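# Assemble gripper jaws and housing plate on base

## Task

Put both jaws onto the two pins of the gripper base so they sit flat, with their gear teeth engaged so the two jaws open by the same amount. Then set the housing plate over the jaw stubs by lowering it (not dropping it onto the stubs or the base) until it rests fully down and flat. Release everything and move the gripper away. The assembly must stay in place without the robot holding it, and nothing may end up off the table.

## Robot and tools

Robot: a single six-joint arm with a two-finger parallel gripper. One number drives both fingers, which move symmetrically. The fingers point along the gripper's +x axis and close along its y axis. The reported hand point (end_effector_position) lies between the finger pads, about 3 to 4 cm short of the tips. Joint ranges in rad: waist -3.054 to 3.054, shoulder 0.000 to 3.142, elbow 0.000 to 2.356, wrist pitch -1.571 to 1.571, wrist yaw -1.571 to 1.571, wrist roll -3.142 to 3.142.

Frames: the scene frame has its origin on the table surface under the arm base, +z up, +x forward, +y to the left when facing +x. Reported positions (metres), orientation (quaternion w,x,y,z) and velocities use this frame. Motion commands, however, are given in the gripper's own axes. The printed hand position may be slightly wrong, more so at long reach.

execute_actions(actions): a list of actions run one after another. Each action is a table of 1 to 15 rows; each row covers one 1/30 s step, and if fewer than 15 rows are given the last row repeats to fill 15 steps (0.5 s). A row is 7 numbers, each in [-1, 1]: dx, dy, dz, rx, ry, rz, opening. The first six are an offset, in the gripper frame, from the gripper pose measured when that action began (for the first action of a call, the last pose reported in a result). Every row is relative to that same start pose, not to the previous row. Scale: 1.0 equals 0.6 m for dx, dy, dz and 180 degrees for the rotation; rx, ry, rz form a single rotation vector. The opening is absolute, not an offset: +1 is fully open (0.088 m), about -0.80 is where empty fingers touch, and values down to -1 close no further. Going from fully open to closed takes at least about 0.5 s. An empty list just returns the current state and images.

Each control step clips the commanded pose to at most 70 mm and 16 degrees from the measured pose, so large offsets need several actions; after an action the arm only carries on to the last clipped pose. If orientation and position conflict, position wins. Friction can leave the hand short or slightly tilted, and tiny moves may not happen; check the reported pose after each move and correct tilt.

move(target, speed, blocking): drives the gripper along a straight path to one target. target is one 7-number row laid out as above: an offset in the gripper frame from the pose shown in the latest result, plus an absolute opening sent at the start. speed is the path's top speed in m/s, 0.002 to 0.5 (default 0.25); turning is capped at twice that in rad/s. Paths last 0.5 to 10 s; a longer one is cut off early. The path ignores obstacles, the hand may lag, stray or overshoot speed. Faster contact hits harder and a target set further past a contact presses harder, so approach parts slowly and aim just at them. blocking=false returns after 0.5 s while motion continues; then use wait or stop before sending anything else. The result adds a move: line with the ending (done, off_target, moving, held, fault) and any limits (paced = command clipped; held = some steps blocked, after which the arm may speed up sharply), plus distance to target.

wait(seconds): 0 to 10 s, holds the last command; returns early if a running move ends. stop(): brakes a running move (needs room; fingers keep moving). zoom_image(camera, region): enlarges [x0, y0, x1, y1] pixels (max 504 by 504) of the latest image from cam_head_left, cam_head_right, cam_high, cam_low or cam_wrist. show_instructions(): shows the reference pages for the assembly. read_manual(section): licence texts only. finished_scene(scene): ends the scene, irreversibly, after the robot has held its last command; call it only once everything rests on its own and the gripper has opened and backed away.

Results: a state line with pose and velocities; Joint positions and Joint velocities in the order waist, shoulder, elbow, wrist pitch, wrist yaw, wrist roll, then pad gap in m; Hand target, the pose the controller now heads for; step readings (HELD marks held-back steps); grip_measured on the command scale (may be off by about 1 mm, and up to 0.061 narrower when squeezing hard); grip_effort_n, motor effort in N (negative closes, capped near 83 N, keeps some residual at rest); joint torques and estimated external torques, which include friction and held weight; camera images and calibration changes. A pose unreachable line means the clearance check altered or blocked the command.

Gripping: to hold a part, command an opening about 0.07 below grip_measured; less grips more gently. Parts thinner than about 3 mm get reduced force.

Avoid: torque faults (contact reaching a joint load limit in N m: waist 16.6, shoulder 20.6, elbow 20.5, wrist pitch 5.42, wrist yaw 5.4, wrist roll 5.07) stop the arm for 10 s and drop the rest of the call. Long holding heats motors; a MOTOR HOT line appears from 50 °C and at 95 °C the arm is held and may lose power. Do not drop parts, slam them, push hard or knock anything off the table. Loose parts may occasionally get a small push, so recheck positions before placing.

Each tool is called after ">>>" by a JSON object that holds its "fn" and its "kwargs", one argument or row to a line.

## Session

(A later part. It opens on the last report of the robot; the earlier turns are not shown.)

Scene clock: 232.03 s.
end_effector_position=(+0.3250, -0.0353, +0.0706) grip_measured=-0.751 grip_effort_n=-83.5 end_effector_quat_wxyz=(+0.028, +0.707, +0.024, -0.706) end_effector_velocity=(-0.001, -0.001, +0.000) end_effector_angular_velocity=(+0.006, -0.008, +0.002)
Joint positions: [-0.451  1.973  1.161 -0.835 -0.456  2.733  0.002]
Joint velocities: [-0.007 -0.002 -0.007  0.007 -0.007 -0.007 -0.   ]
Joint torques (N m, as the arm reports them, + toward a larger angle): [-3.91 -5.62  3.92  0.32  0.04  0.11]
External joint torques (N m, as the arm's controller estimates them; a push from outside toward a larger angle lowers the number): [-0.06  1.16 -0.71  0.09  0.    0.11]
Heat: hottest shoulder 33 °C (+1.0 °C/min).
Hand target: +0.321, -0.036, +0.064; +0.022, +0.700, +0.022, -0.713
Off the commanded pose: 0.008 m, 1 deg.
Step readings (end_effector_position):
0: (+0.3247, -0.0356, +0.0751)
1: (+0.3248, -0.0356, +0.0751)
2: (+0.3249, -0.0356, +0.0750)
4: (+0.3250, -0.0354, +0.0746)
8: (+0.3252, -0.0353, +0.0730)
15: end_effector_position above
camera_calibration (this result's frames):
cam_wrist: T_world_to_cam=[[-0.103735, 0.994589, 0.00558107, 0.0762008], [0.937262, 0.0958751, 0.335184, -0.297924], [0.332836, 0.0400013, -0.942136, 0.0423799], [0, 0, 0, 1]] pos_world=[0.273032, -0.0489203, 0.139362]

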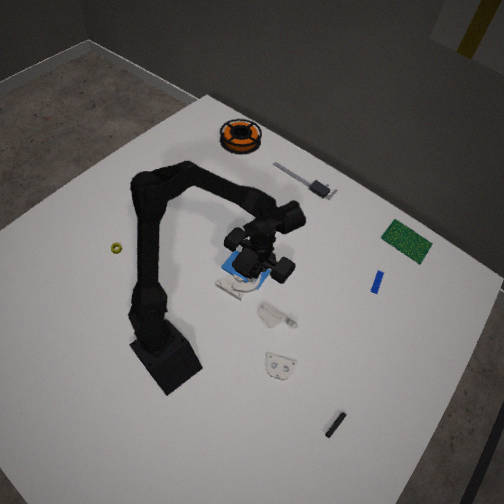

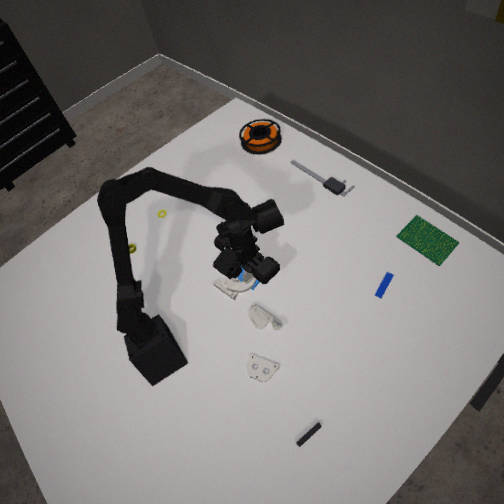

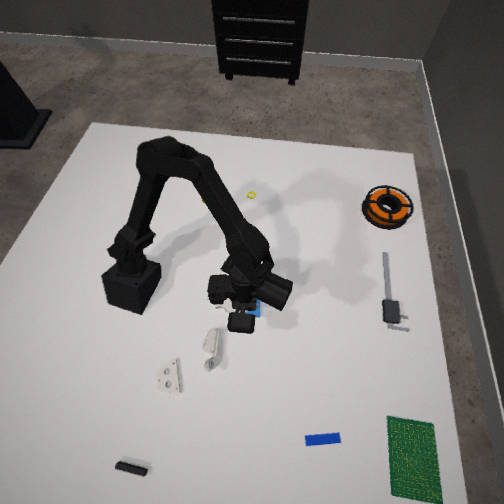

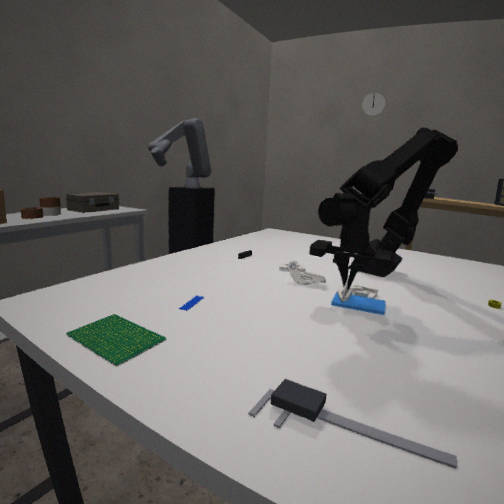

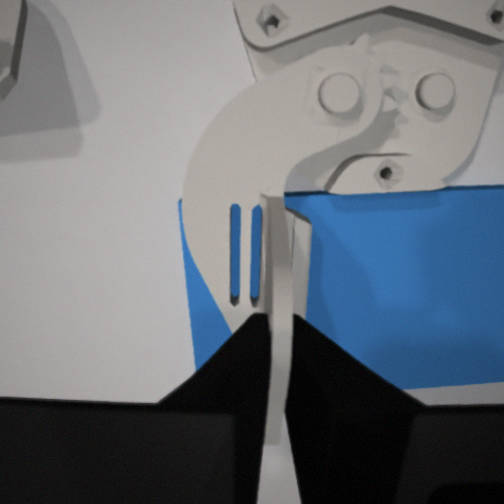

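>>> {"fn": "execute_actions", "kwargs": {
  "actions": [
    [[0,0,0,0,0,0,-0.75],[0,0,0,0,0,0,-0.69],[0,0,0,0,0,0,-0.62],[0,0,0,0,0,0,-0.53],[0,0,0,0,0,0,-0.43],[-0.007,0,-0.003,0,0.002,0,-0.33],[-0.015,0,-0.005,0,0.004,0,-0.25],[-0.025,0,-0.0067,0,0.005,0,-0.2],[-0.035,0,-0.0067,0,0.005,0,-0.2],[-0.045,0,-0.0067,0,0.005,0,-0.2],[-0.054,0,-0.0067,0,0.005,0,-0.2],[-0.061,0,-0.0067,0,0.005,0,-0.2],[-0.066,0,-0.0067,0,0.005,0,-0.2],[-0.069,0,-0.0067,0,0.005,0,-0.2],[-0.071,0,-0.0067,0,0.005,0,-0.2]],
    [[-0.022,0.0027,-0.004,-0.005,0.004,0.001,-0.15],[-0.022,0.0082,0.001,-0.0151,0.005,0.0028,-0.1],[-0.022,0.0159,0.007,-0.0292,0.0067,0.0055,-0.05],[-0.021,0.0252,0.014,-0.0463,0.009,0.0087,0.0],[-0.02,0.0357,0.0217,-0.0654,0.0127,0.0123,0.05],[-0.019,0.0466,0.0284,-0.0855,0.0166,0.0161,0.1],[-0.018,0.0582,0.0354,-0.1066,0.0207,0.0201,0.15],[-0.017,0.0697,0.0424,-0.1278,0.0248,0.0241,0.15],[-0.016,0.0812,0.0494,-0.1489,0.0289,0.028,0.15],[-0.015,0.0927,0.0564,-0.17,0.033,0.032,0.15],[-0.015,0.1042,0.0635,-0.1911,0.0371,0.036,0.15],[-0.015,0.1158,0.0705,-0.2123,0.0412,0.04,0.15],[-0.015,0.1273,0.0775,-0.2334,0.0453,0.0439,0.15],[-0.015,0.1388,0.0845,-0.2545,0.0494,0.0479,0.15],[-0.015,0.1503,0.0915,-0.2756,0.0535,0.0519,0.15]],
    [[-0.0011,0.0182,0.0508,-0.0805,0.0156,0.0152,0.15],[-0.0014,0.0228,0.0634,-0.1016,0.0197,0.0191,0.15],[-0.0017,0.0274,0.0761,-0.1227,0.0238,0.0231,0.15],[-0.002,0.0319,0.0888,-0.1439,0.0279,0.0271,0.15],[-0.0013,0.0363,0.1016,-0.165,0.032,0.0311,0.15],[-0.0005,0.0407,0.1144,-0.1861,0.0361,0.035,0.15],[0.0011,0.0448,0.1266,-0.2062,0.0401,0.0388,0.15],[0.0028,0.0486,0.1382,-0.2253,0.0438,0.0424,0.15],[0.0046,0.0519,0.1487,-0.2424,0.0471,0.0456,0.15],[0.0064,0.0548,0.1576,-0.257,0.0499,0.0484,0.15],[0.0077,0.057,0.1647,-0.2686,0.0522,0.0506,0.15],[0.009,0.0587,0.1702,-0.2777,0.0539,0.0523,0.15],[0.01,0.0599,0.174,-0.2837,0.0551,0.0534,0.15],[0.01,0.061,0.177,-0.2875,0.0558,0.0541,0.15]]
  ]
}}

>>> {"fn": "wait", "kwargs": {
  "seconds": 0.3
}}

Scene clock: 253.30 s.
end_effector_position=(+0.2315, -0.2021, +0.1049) grip_measured=+0.147 grip_effort_n=13.3 end_effector_quat_wxyz=(+0.592, +0.570, +0.396, -0.409) end_effector_velocity=(-0.053, -0.067, -0.039) end_effector_angular_velocity=(+0.090, -0.019, +0.644)
Joint positions: [-1.123  2.068  0.994 -0.606 -0.593  0.624  0.046]
Joint velocities: [-0.295  0.471  0.271 -0.271 -0.183 -1.077 -0.   ]
Joint torques (N m, as the arm reports them, + toward a larger angle): [-2.17 -6.28  7.39  0.52 -0.36 -0.18]
External joint torques (N m, as the arm's controller estimates them; a push from outside toward a larger angle lowers the number): [-0.42  0.96  1.57 -0.23 -0.09 -0.12]
External joint torques at the end of the 1st action: [-0.68 -2.16  1.28 -0.19 -0.07 -0.14]
External joint torques at the end of the 2nd action: [-0.68 -1.98 -0.8   0.06 -0.14 -0.13]
Heat: hottest shoulder 33 °C (+0.0 °C/min).
Hand target: +0.233, -0.209, +0.104; +0.608, +0.558, +0.414, -0.385
Off the commanded pose: 0.008 m, 5 deg.
Step readings (end_effector_position; steps 1 to 15: 1st action; 16 to 30: 2nd action; 31 to 45: 3rd action):
0: (+0.3250, -0.0353, +0.0706)
1: (+0.3250, -0.0353, +0.0706)
2: (+0.3250, -0.0353, +0.0706)
4: (+0.3250, -0.0353, +0.0706)
8: (+0.3236, -0.0350, +0.0718)
15: (+0.3253, -0.0363, +0.1004)
16: (+0.3263, -0.0363, +0.1041)
17: (+0.3268, -0.0370, +0.1068)
19: (+0.3261, -0.0404, +0.1099)
23: (+0.3153, -0.0608, +0.1104)
30: (+0.2869, -0.1108, +0.1082)
31: (+0.2829, -0.1183, +0.1090)
32: (+0.2789, -0.1257, +0.1102)
34: (+0.2726, -0.1401, +0.1140)
38: (+0.2593, -0.1692, +0.1180)
45: end_effector_position above
camera_calibration (this result's frames):
cam_wrist: T_world_to_cam=[[-0.939614, -0.0459579, -0.339135, 0.251549], [-0.144385, 0.951669, 0.271071, 0.224317], [0.310286, 0.303668, -0.900837, 0.166646], [0, 0, 0, 1]] pos_world=[0.217039, -0.25252, 0.174624]

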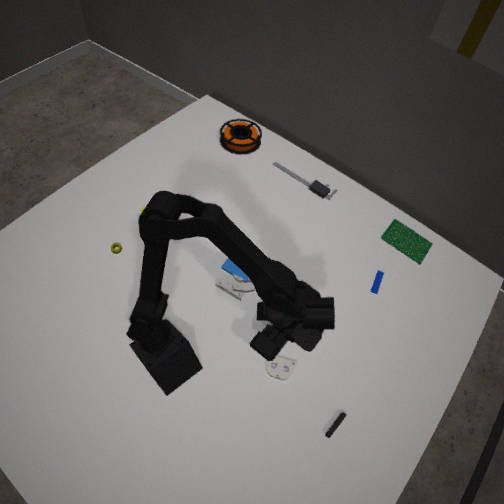

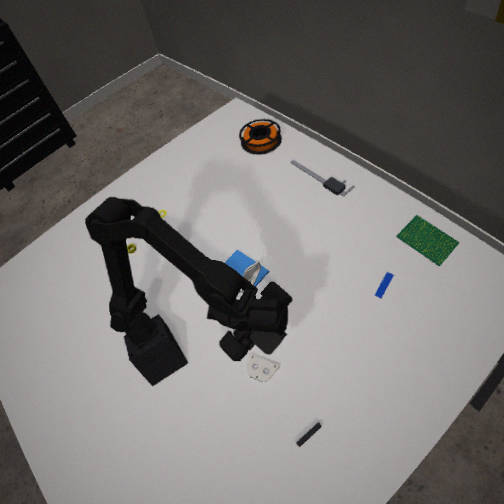

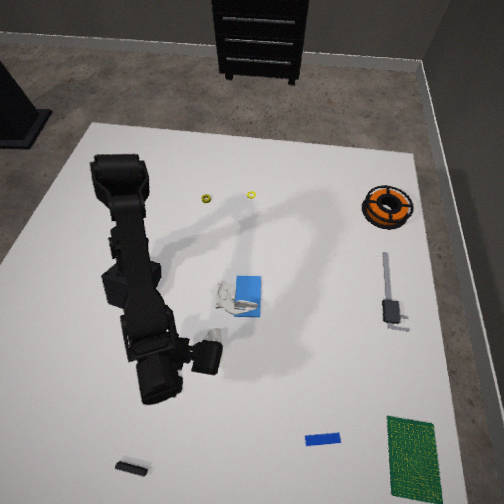

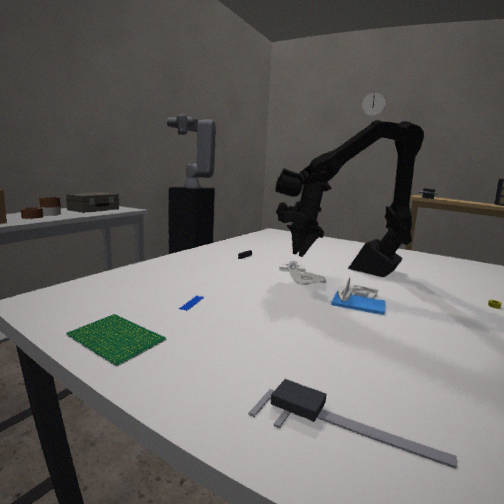

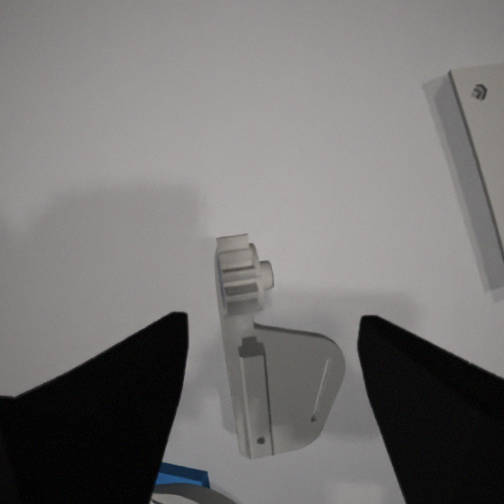

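Scene clock: 253.60 s.
end_effector_position=(+0.2322, -0.2070, +0.1060) grip_measured=+0.147 grip_effort_n=12.8 end_effector_quat_wxyz=(+0.609, +0.557, +0.411, -0.387) end_effector_velocity=(-0.003, +0.004, -0.003) end_effector_angular_velocity=(+0.022, +0.008, +0.010)
Joint positions: [-1.138  2.095  1.024 -0.627 -0.611  0.537  0.046]
Joint velocities: [-0.002  0.007 -0.002 -0.022 -0.007 -0.022 -0.   ]
Joint torques (N m, as the arm reports them, + toward a larger angle): [-2.98 -5.28  6.69  0.41 -0.27 -0.16]
External joint torques (N m, as the arm's controller estimates them; a push from outside toward a larger angle lowers the number): [-0.33  1.2   1.4  -0.25 -0.09 -0.14]
Heat: hottest shoulder 33 °C (+0.0 °C/min).
Hand target: +0.233, -0.209, +0.104; +0.607, +0.558, +0.414, -0.385
Off the commanded pose: 0.004 m, 2 deg.
wait: 0.30 s; no rest
camera_calibration (this result's frames):
cam_wrist: T_world_to_cam=[[-0.930985, -0.111068, -0.347751, 0.237746], [-0.210636, 0.941463, 0.263213, 0.242901], [0.29816, 0.318296, -0.899883, 0.174614], [0, 0, 0, 1]] pos_world=[0.220439, -0.257855, 0.175874]

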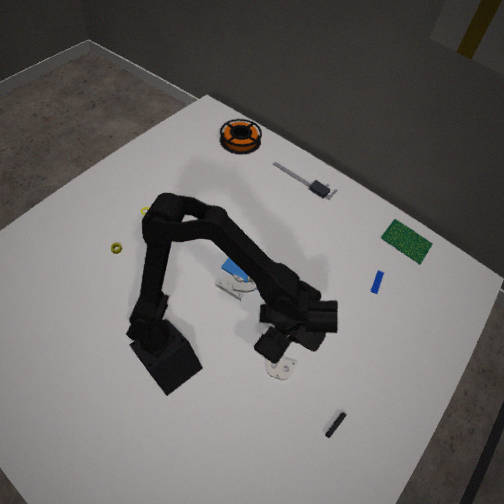

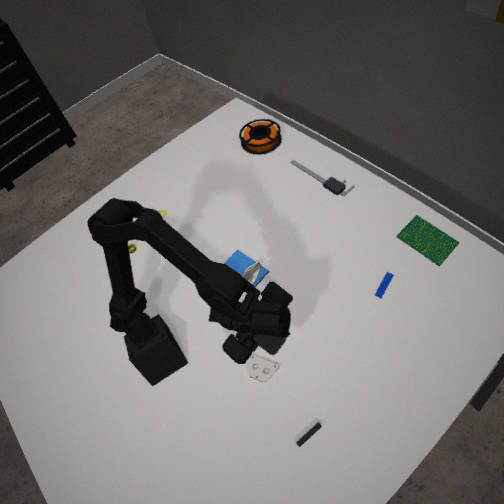

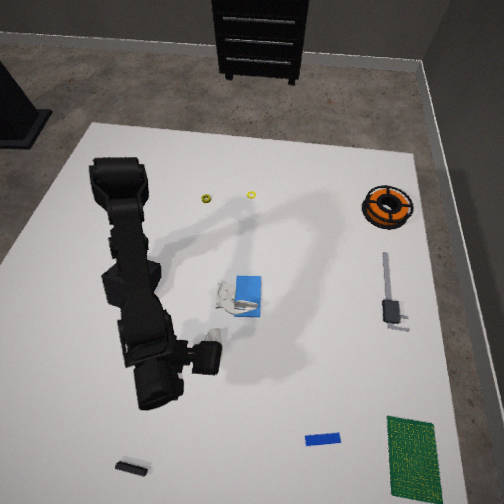

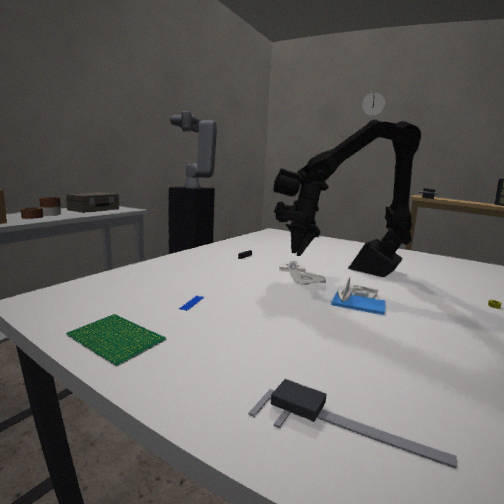

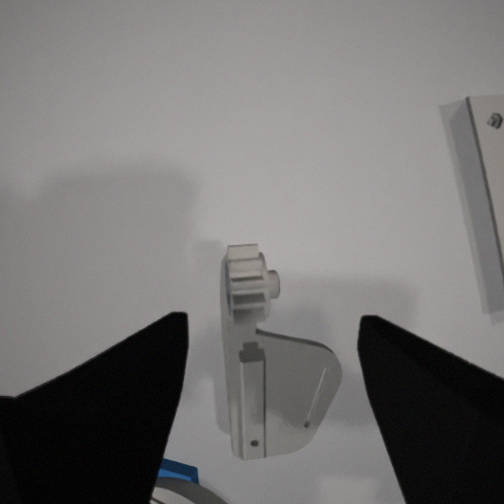

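>>> {"fn": "execute_actions", "kwargs": {
  "actions": []
}}

Scene clock: 259.93 s.
end_effector_position=(+0.2320, -0.2068, +0.1056) grip_measured=+0.147 grip_effort_n=12.3 end_effector_quat_wxyz=(+0.609, +0.557, +0.412, -0.387) end_effector_velocity=(+0.001, -0.000, +0.001) end_effector_angular_velocity=(-0.005, -0.010, +0.008)
Joint positions: [-1.138  2.096  1.024 -0.629 -0.611  0.534  0.046]
Joint velocities: [-0.002 -0.002 -0.002  0.007 -0.007 -0.007  0.   ]
Joint torques (N m, as the arm reports them, + toward a larger angle): [-3.01 -5.4   6.69  0.42 -0.28 -0.15]
External joint torques (N m, as the arm's controller estimates them; a push from outside toward a larger angle lowers the number): [-0.39  1.12  1.34 -0.26 -0.1  -0.13]
Heat: hottest shoulder 33 °C (+0.0 °C/min).
Hand target: +0.233, -0.209, +0.104; +0.607, +0.558, +0.414, -0.385
Off the commanded pose: 0.004 m, 1 deg.
camera_calibration (this result's frames):
cam_wrist: T_world_to_cam=[[-0.931087, -0.112049, -0.347163, 0.237222], [-0.211871, 0.9408, 0.264586, 0.242776], [0.296964, 0.319906, -0.899707, 0.174864], [0, 0, 0, 1]] pos_world=[0.220383, -0.257763, 0.175446]

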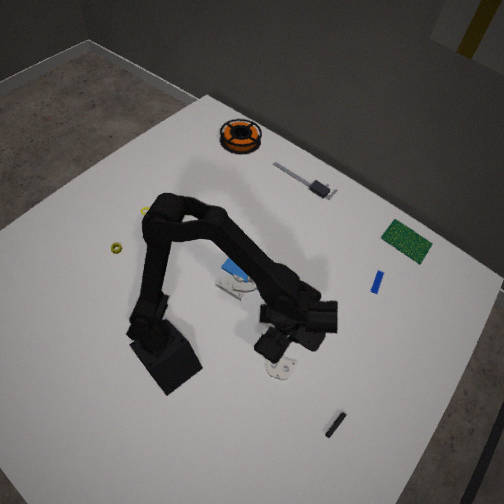

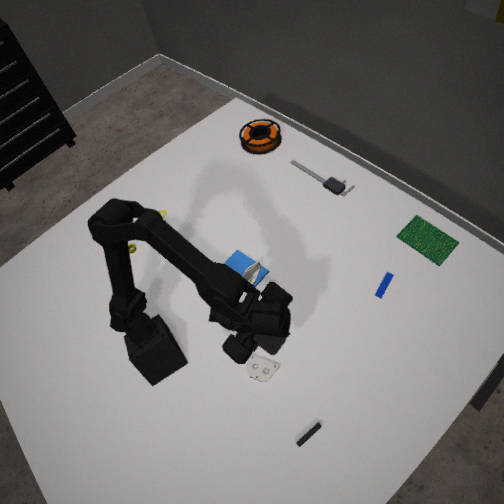

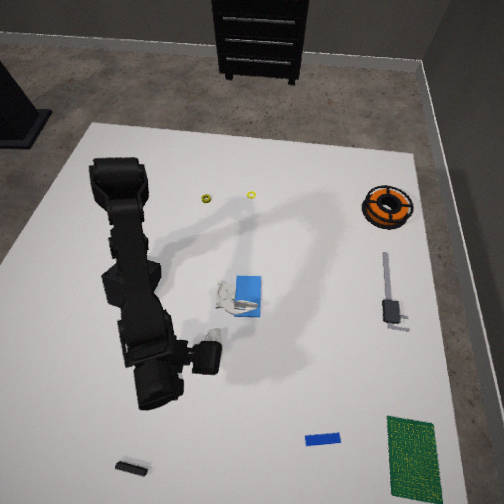

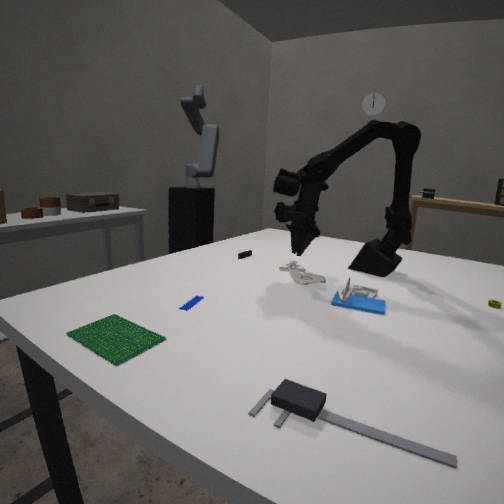

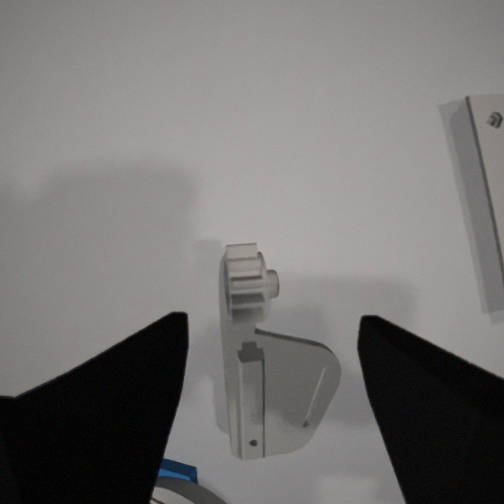

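>>> {"fn": "zoom_image", "kwargs": {
  "camera": "cam_wrist",
  "region": [170, 220, 380, 430]
}}

Region (170, 220, 380, 430) of cam_wrist's 504x504 image, scaled by 2.400, with more detail than that image has.

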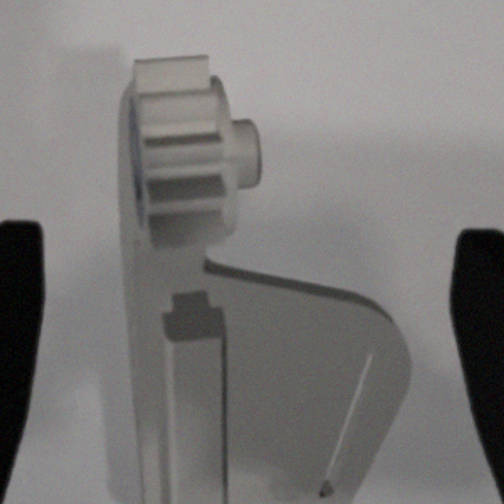

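>>> {"fn": "execute_actions", "kwargs": {
  "actions": [
    [[0.006,0,0,-0.003,0.001,0.002,0.13],[0.012,0,-0.001,-0.006,0.003,0.005,0.11],[0.018,0,-0.001,-0.009,0.004,0.007,0.09],[0.024,-0.001,-0.002,-0.012,0.006,0.01,0.07],[0.03,-0.001,-0.002,-0.015,0.007,0.012,0.05],[0.036,-0.001,-0.003,-0.018,0.009,0.015,0.03],[0.042,-0.001,-0.003,-0.021,0.01,0.017,0.01],[0.047,-0.001,-0.0035,-0.024,0.012,0.019,-0.01],[0.052,-0.0015,-0.004,-0.026,0.013,0.021,-0.03],[0.056,-0.0015,-0.004,-0.028,0.013,0.022,-0.05],[0.059,-0.0017,-0.0045,-0.029,0.013,0.023,-0.05],[0.0615,-0.0017,-0.0045,-0.029,0.013,0.023,-0.05],[0.0625,-0.0017,-0.0045,-0.029,0.013,0.023,-0.05]]
  ]
}}

Scene clock: 274.50 s.
end_effector_position=(+0.2457, -0.2068, +0.0779) grip_measured=-0.041 grip_effort_n=-16.0 end_effector_quat_wxyz=(+0.644, +0.546, +0.417, -0.337) end_effector_velocity=(+0.011, +0.000, -0.025) end_effector_angular_velocity=(-0.013, -0.031, +0.066)
Joint positions: [-1.104  2.172  0.976 -0.462 -0.692  0.491  0.037]
Joint velocities: [ 0.042  0.066 -0.032  0.139 -0.037 -0.007 -0.004]
Joint torques (N m, as the arm reports them, + toward a larger angle): [-2.93 -6.05  4.44  0.8  -0.33 -0.09]
External joint torques (N m, as the arm's controller estimates them; a push from outside toward a larger angle lowers the number): [-0.03  0.95 -0.68  0.06 -0.11 -0.07]
Heat: hottest shoulder 33 °C (+0.0 °C/min).
Hand target: +0.244, -0.204, +0.070; +0.639, +0.550, +0.421, -0.334
Off the commanded pose: 0.008 m, 1 deg.
Step readings (end_effector_position):
0: (+0.2320, -0.2068, +0.1056)
1: (+0.2321, -0.2068, +0.1056)
2: (+0.2329, -0.2074, +0.1060)
4: (+0.2364, -0.2095, +0.1056)
8: (+0.2417, -0.2093, +0.0967)
15: end_effector_position above
camera_calibration (this result's frames):
cam_wrist: T_world_to_cam=[[-0.888122, -0.20712, -0.410293, 0.21508], [-0.324347, 0.914929, 0.240218, 0.277182], [0.325635, 0.34642, -0.879747, 0.142744], [0, 0, 0, 1]] pos_world=[0.234438, -0.258504, 0.14724]

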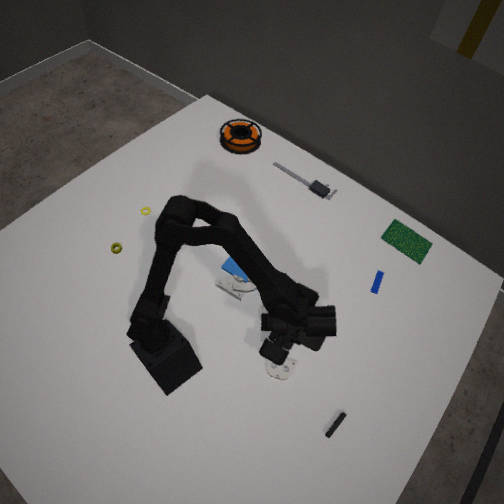

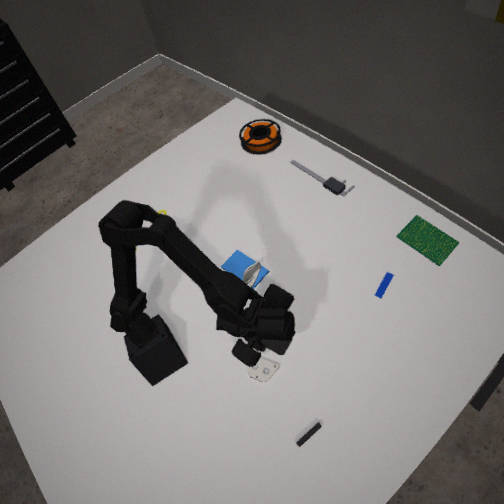

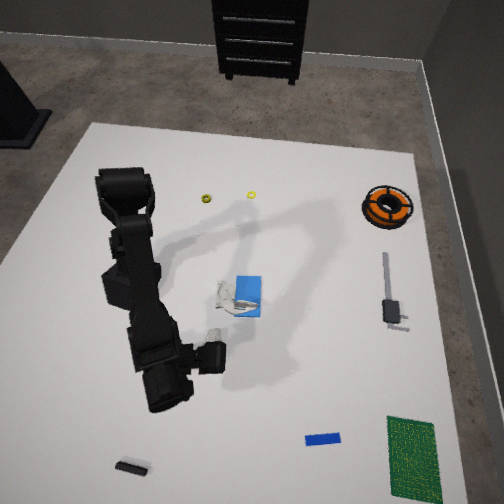

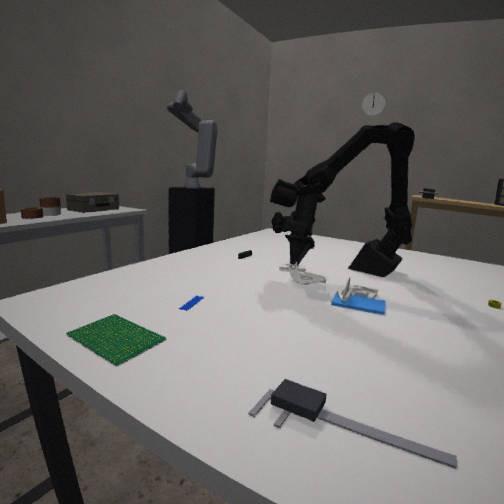

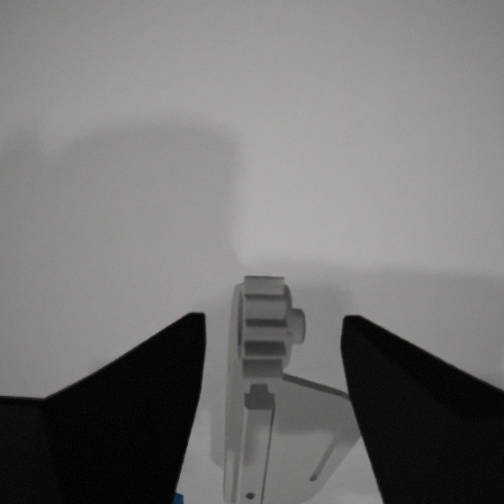

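>>> {"fn": "execute_actions", "kwargs": {
  "actions": []
}}

>>> {"fn": "zoom_image", "kwargs": {
  "camera": "cam_wrist",
  "region": [170, 250, 380, 460]
}}

Scene clock: 275.87 s.
end_effector_position=(+0.2472, -0.2078, +0.0776) grip_measured=-0.047 grip_effort_n=-15.1 end_effector_quat_wxyz=(+0.647, +0.544, +0.416, -0.335) end_effector_velocity=(-0.001, +0.002, -0.001) end_effector_angular_velocity=(+0.004, -0.001, +0.016)
Joint positions: [-1.102  2.174  0.976 -0.45  -0.695  0.491  0.037]
Joint velocities: [-0.002  0.002 -0.002 -0.007 -0.007 -0.022 -0.   ]
Joint torques (N m, as the arm reports them, + toward a larger angle): [-2.81 -5.69  4.3   0.77 -0.32 -0.06]
External joint torques (N m, as the arm's controller estimates them; a push from outside toward a larger angle lowers the number): [-0.06  1.07 -0.65  0.06 -0.1  -0.03]
Heat: hottest shoulder 33 °C (+0.0 °C/min).
Hand target: +0.244, -0.205, +0.071; +0.639, +0.550, +0.421, -0.334
Off the commanded pose: 0.009 m, 1 deg.
camera_calibration (this result's frames):
cam_wrist: T_world_to_cam=[[-0.884512, -0.213838, -0.414623, 0.214129], [-0.330369, 0.914624, 0.233064, 0.280606], [0.329386, 0.343126, -0.879641, 0.140736], [0, 0, 0, 1]] pos_world=[0.235746, -0.259151, 0.147181]

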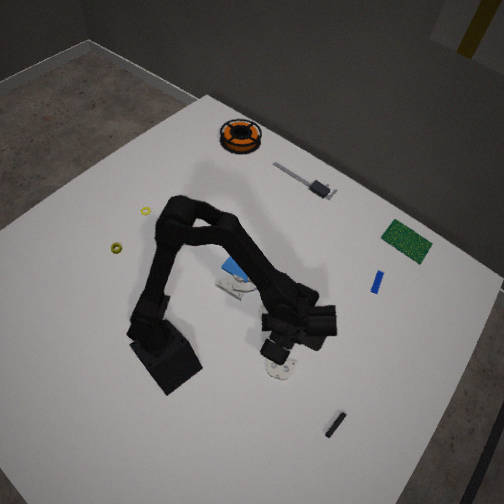

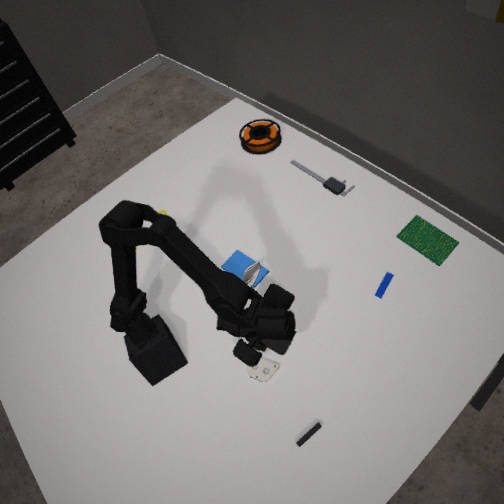

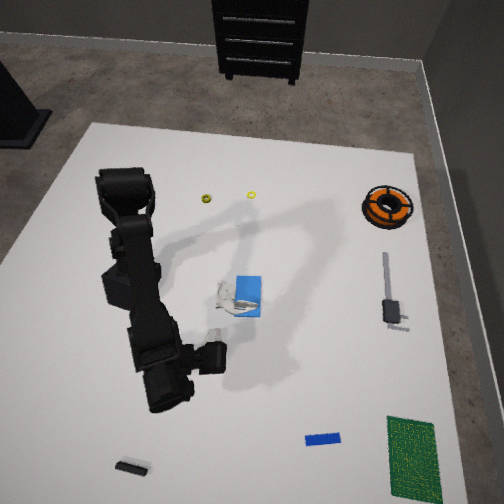

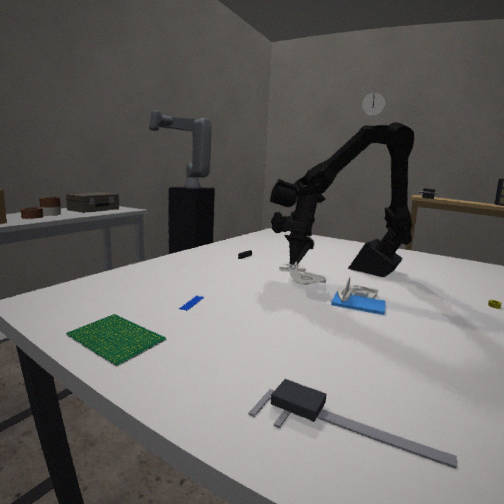

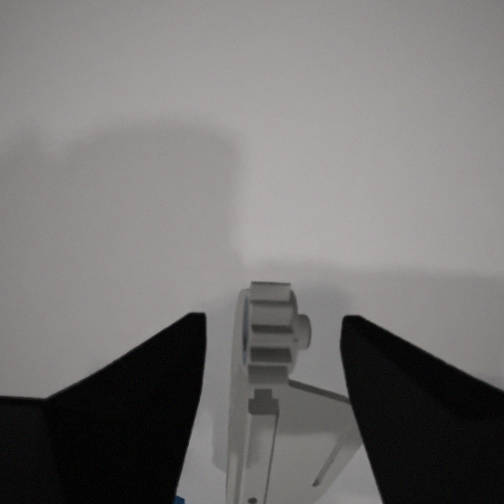

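Region (170, 250, 380, 460) of cam_wrist's 504x504 image, scaled by 2.400, with more detail than that image has.

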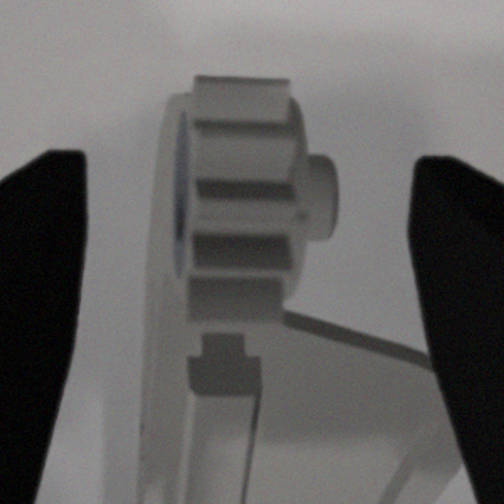

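>>> {"fn": "execute_actions", "kwargs": {
  "actions": [
    [[0.0095,-0.009,-0.007,0.004,0.006,0,-0.06],[0.012,-0.0095,-0.0075,0.004,0.006,0.001,-0.07],[0.0145,-0.01,-0.008,0.004,0.006,0.002,-0.08],[0.017,-0.0105,-0.0085,0.004,0.006,0.003,-0.09],[0.0195,-0.011,-0.009,0.004,0.006,0.004,-0.1],[0.022,-0.0115,-0.0095,0.004,0.006,0.005,-0.11],[0.0245,-0.012,-0.01,0.004,0.006,0.006,-0.12],[0.027,-0.0125,-0.01,0.004,0.006,0.007,-0.13],[0.0295,-0.013,-0.01,0.004,0.006,0.008,-0.14],[0.0315,-0.013,-0.01,0.004,0.006,0.009,-0.15],[0.033,-0.013,-0.01,0.004,0.006,0.01,-0.16],[0.0335,-0.013,-0.01,0.004,0.006,0.01,-0.18],[0.0335,-0.013,-0.01,0.004,0.006,0.01,-0.2]]
  ]
}}

>>> {"fn": "zoom_image", "kwargs": {
  "camera": "cam_wrist",
  "region": [170, 270, 380, 480]
}}

Scene clock: 285.23 s.
end_effector_position=(+0.2505, -0.2056, +0.0630) grip_measured=-0.180 grip_effort_n=-14.7 end_effector_quat_wxyz=(+0.653, +0.551, +0.407, -0.322) end_effector_velocity=(+0.003, +0.002, -0.007) end_effector_angular_velocity=(+0.003, -0.020, +0.016)
Joint positions: [-1.087  2.205  0.933 -0.345 -0.728  0.521  0.03 ]
Joint velocities: [ 0.012  0.017 -0.017  0.051 -0.022  0.007 -0.01 ]
Joint torques (N m, as the arm reports them, + toward a larger angle): [-2.86 -5.84  4.22  0.84 -0.34  0.07]
External joint torques (N m, as the arm's controller estimates them; a push from outside toward a larger angle lowers the number): [-0.07  1.18 -0.7   0.06 -0.09  0.1 ]
Heat: hottest shoulder 33 °C (+0.0 °C/min).
Hand target: +0.248, -0.203, +0.056; +0.645, +0.558, +0.411, -0.322
Off the commanded pose: 0.008 m, 1 deg.
Step readings (end_effector_position):
0: (+0.2472, -0.2078, +0.0776)
1: (+0.2473, -0.2078, +0.0776)
2: (+0.2475, -0.2077, +0.0775)
4: (+0.2481, -0.2079, +0.0765)
8: (+0.2488, -0.2069, +0.0712)
15: end_effector_position above
camera_calibration (this result's frames):
cam_wrist: T_world_to_cam=[[-0.868744, -0.215742, -0.445803, 0.20904], [-0.343477, 0.91094, 0.2285, 0.285952], [0.356802, 0.351631, -0.865475, 0.120038], [0, 0, 0, 1]] pos_world=[0.23699, -0.257596, 0.131741]

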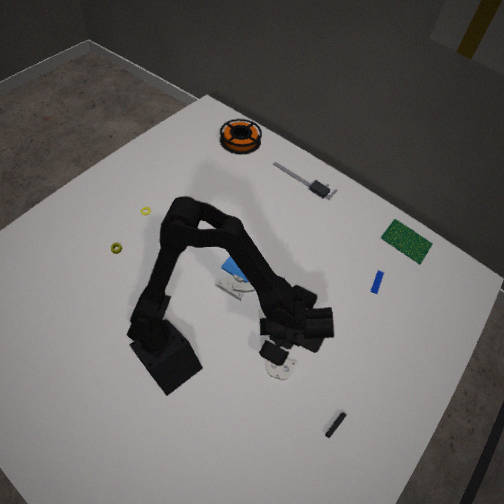

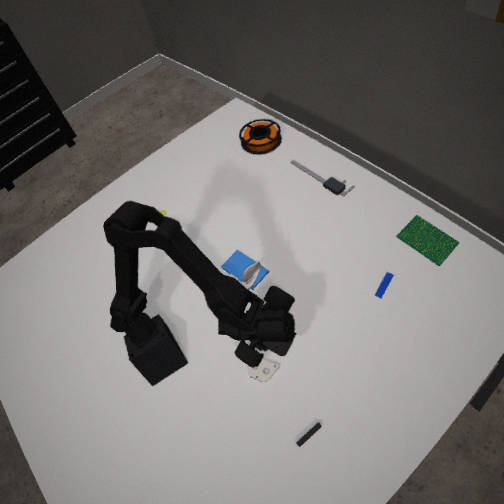

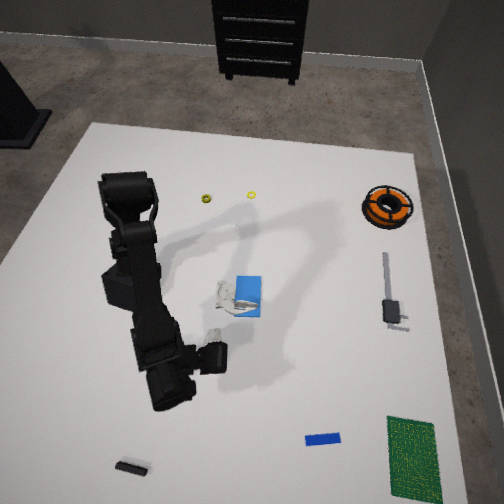

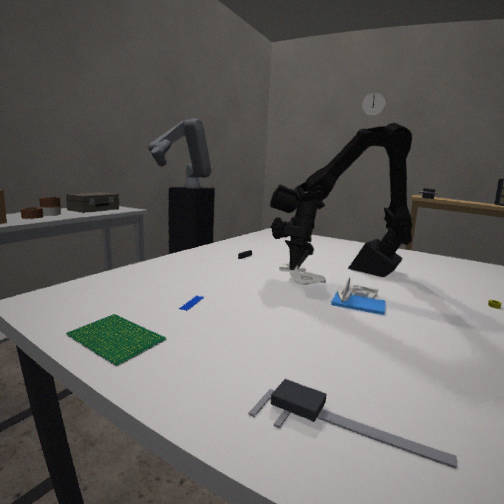

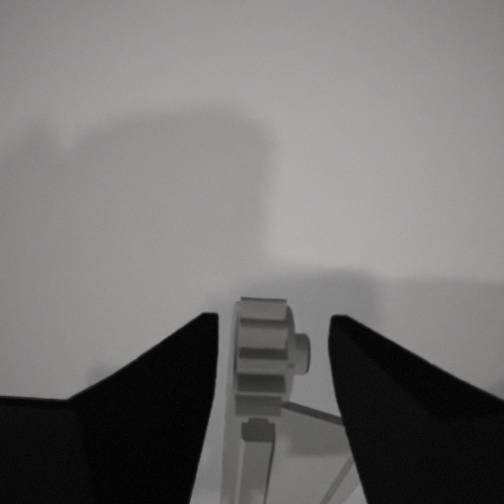

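Region (170, 270, 380, 480) of cam_wrist's 504x504 image, scaled by 2.400, with more detail than that image has.

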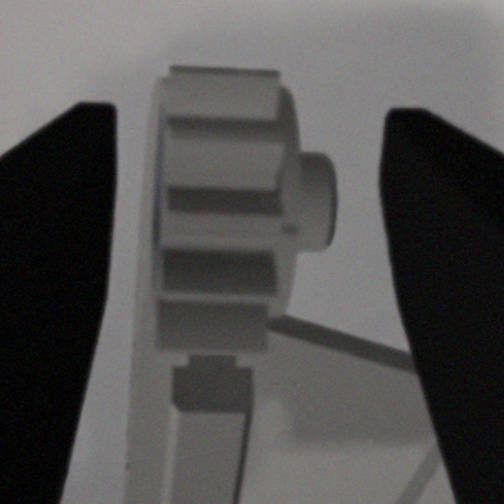

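>>> {"fn": "execute_actions", "kwargs": {
  "actions": [
    [[0,0,0,0,0,0,-0.25],[0,0,0,0,0,0,-0.3],[0,0,0,0,0,0,-0.34],[0,0,0,0,0,0,-0.37],[0,0,0,0,0,0,-0.395],[0,0,0,0,0,0,-0.415],[0,0,0,0,0,0,-0.435],[0,0,0,0,0,0,-0.455],[0,0,0,0,0,0,-0.48],[0,0,0,0,0,0,-0.505],[0,0,0,0,0,0,-0.53],[0,0,0,0,0,0,-0.55],[-0.003,0.002,0.0005,0,0,0,-0.55],[-0.006,0.004,0.001,0,0,0,-0.55],[-0.008,0.006,0.002,0,0,0,-0.55]]
  ]
}}

Scene clock: 306.80 s.
end_effector_position=(+0.2501, -0.2049, +0.0633) grip_measured=-0.466 grip_effort_n=-83.5 end_effector_quat_wxyz=(+0.650, +0.554, +0.408, -0.322) end_effector_velocity=(-0.014, +0.014, +0.004) end_effector_angular_velocity=(+0.119, +0.070, -0.027)
Joint positions: [-1.088  2.205  0.936 -0.354 -0.731  0.523  0.016]
Joint velocities: [-0.022  0.002  0.056 -0.227 -0.007 -0.051  0.   ]
Joint torques (N m, as the arm reports them, + toward a larger angle): [-3.24 -8.81  5.93  0.4  -0.14 -0.16]
External joint torques (N m, as the arm's controller estimates them; a push from outside toward a larger angle lowers the number): [-0.48 -1.88  1.02 -0.38  0.1  -0.14]
Heat: hottest shoulder 33 °C (+0.0 °C/min).
Hand target: +0.252, -0.206, +0.069; +0.653, +0.551, +0.407, -0.322
Off the commanded pose: 0.006 m, 1 deg.
Step readings (end_effector_position):
0: (+0.2511, -0.2063, +0.0632)
1: (+0.2511, -0.2063, +0.0632)
2: (+0.2511, -0.2063, +0.0632)
4: (+0.2509, -0.2060, +0.0631)
8: (+0.2508, -0.2058, +0.0630)
15: end_effector_position above
camera_calibration (this result's frames):
cam_wrist: T_world_to_cam=[[-0.869829, -0.208988, -0.446902, 0.210772], [-0.339954, 0.910362, 0.235951, 0.283666], [0.357532, 0.357163, -0.862905, 0.120952], [0, 0, 0, 1]] pos_world=[0.236525, -0.257389, 0.131634]

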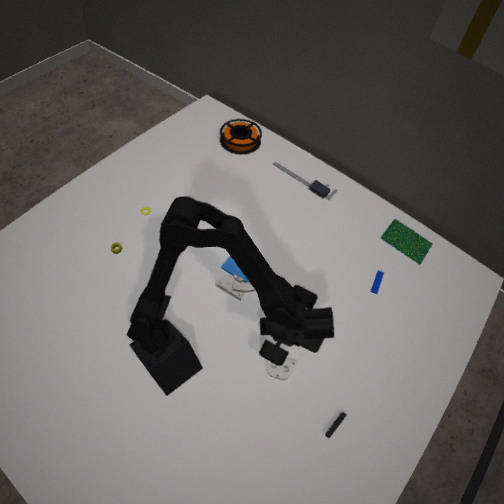

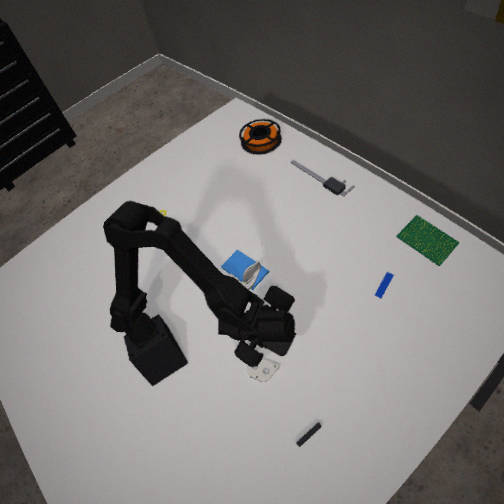

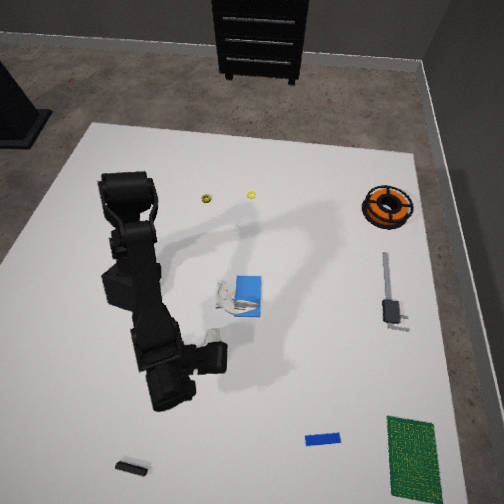

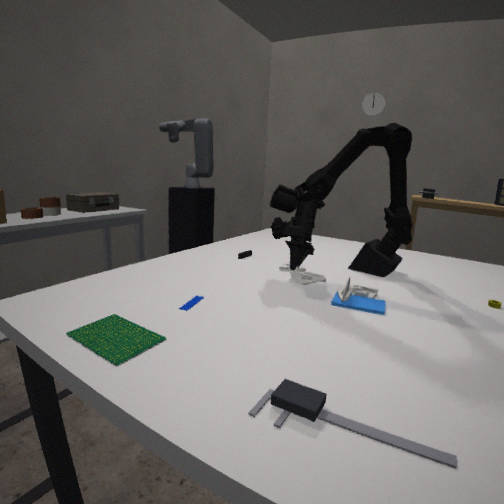

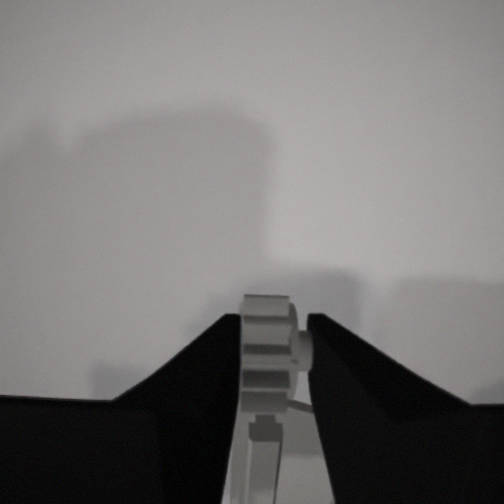

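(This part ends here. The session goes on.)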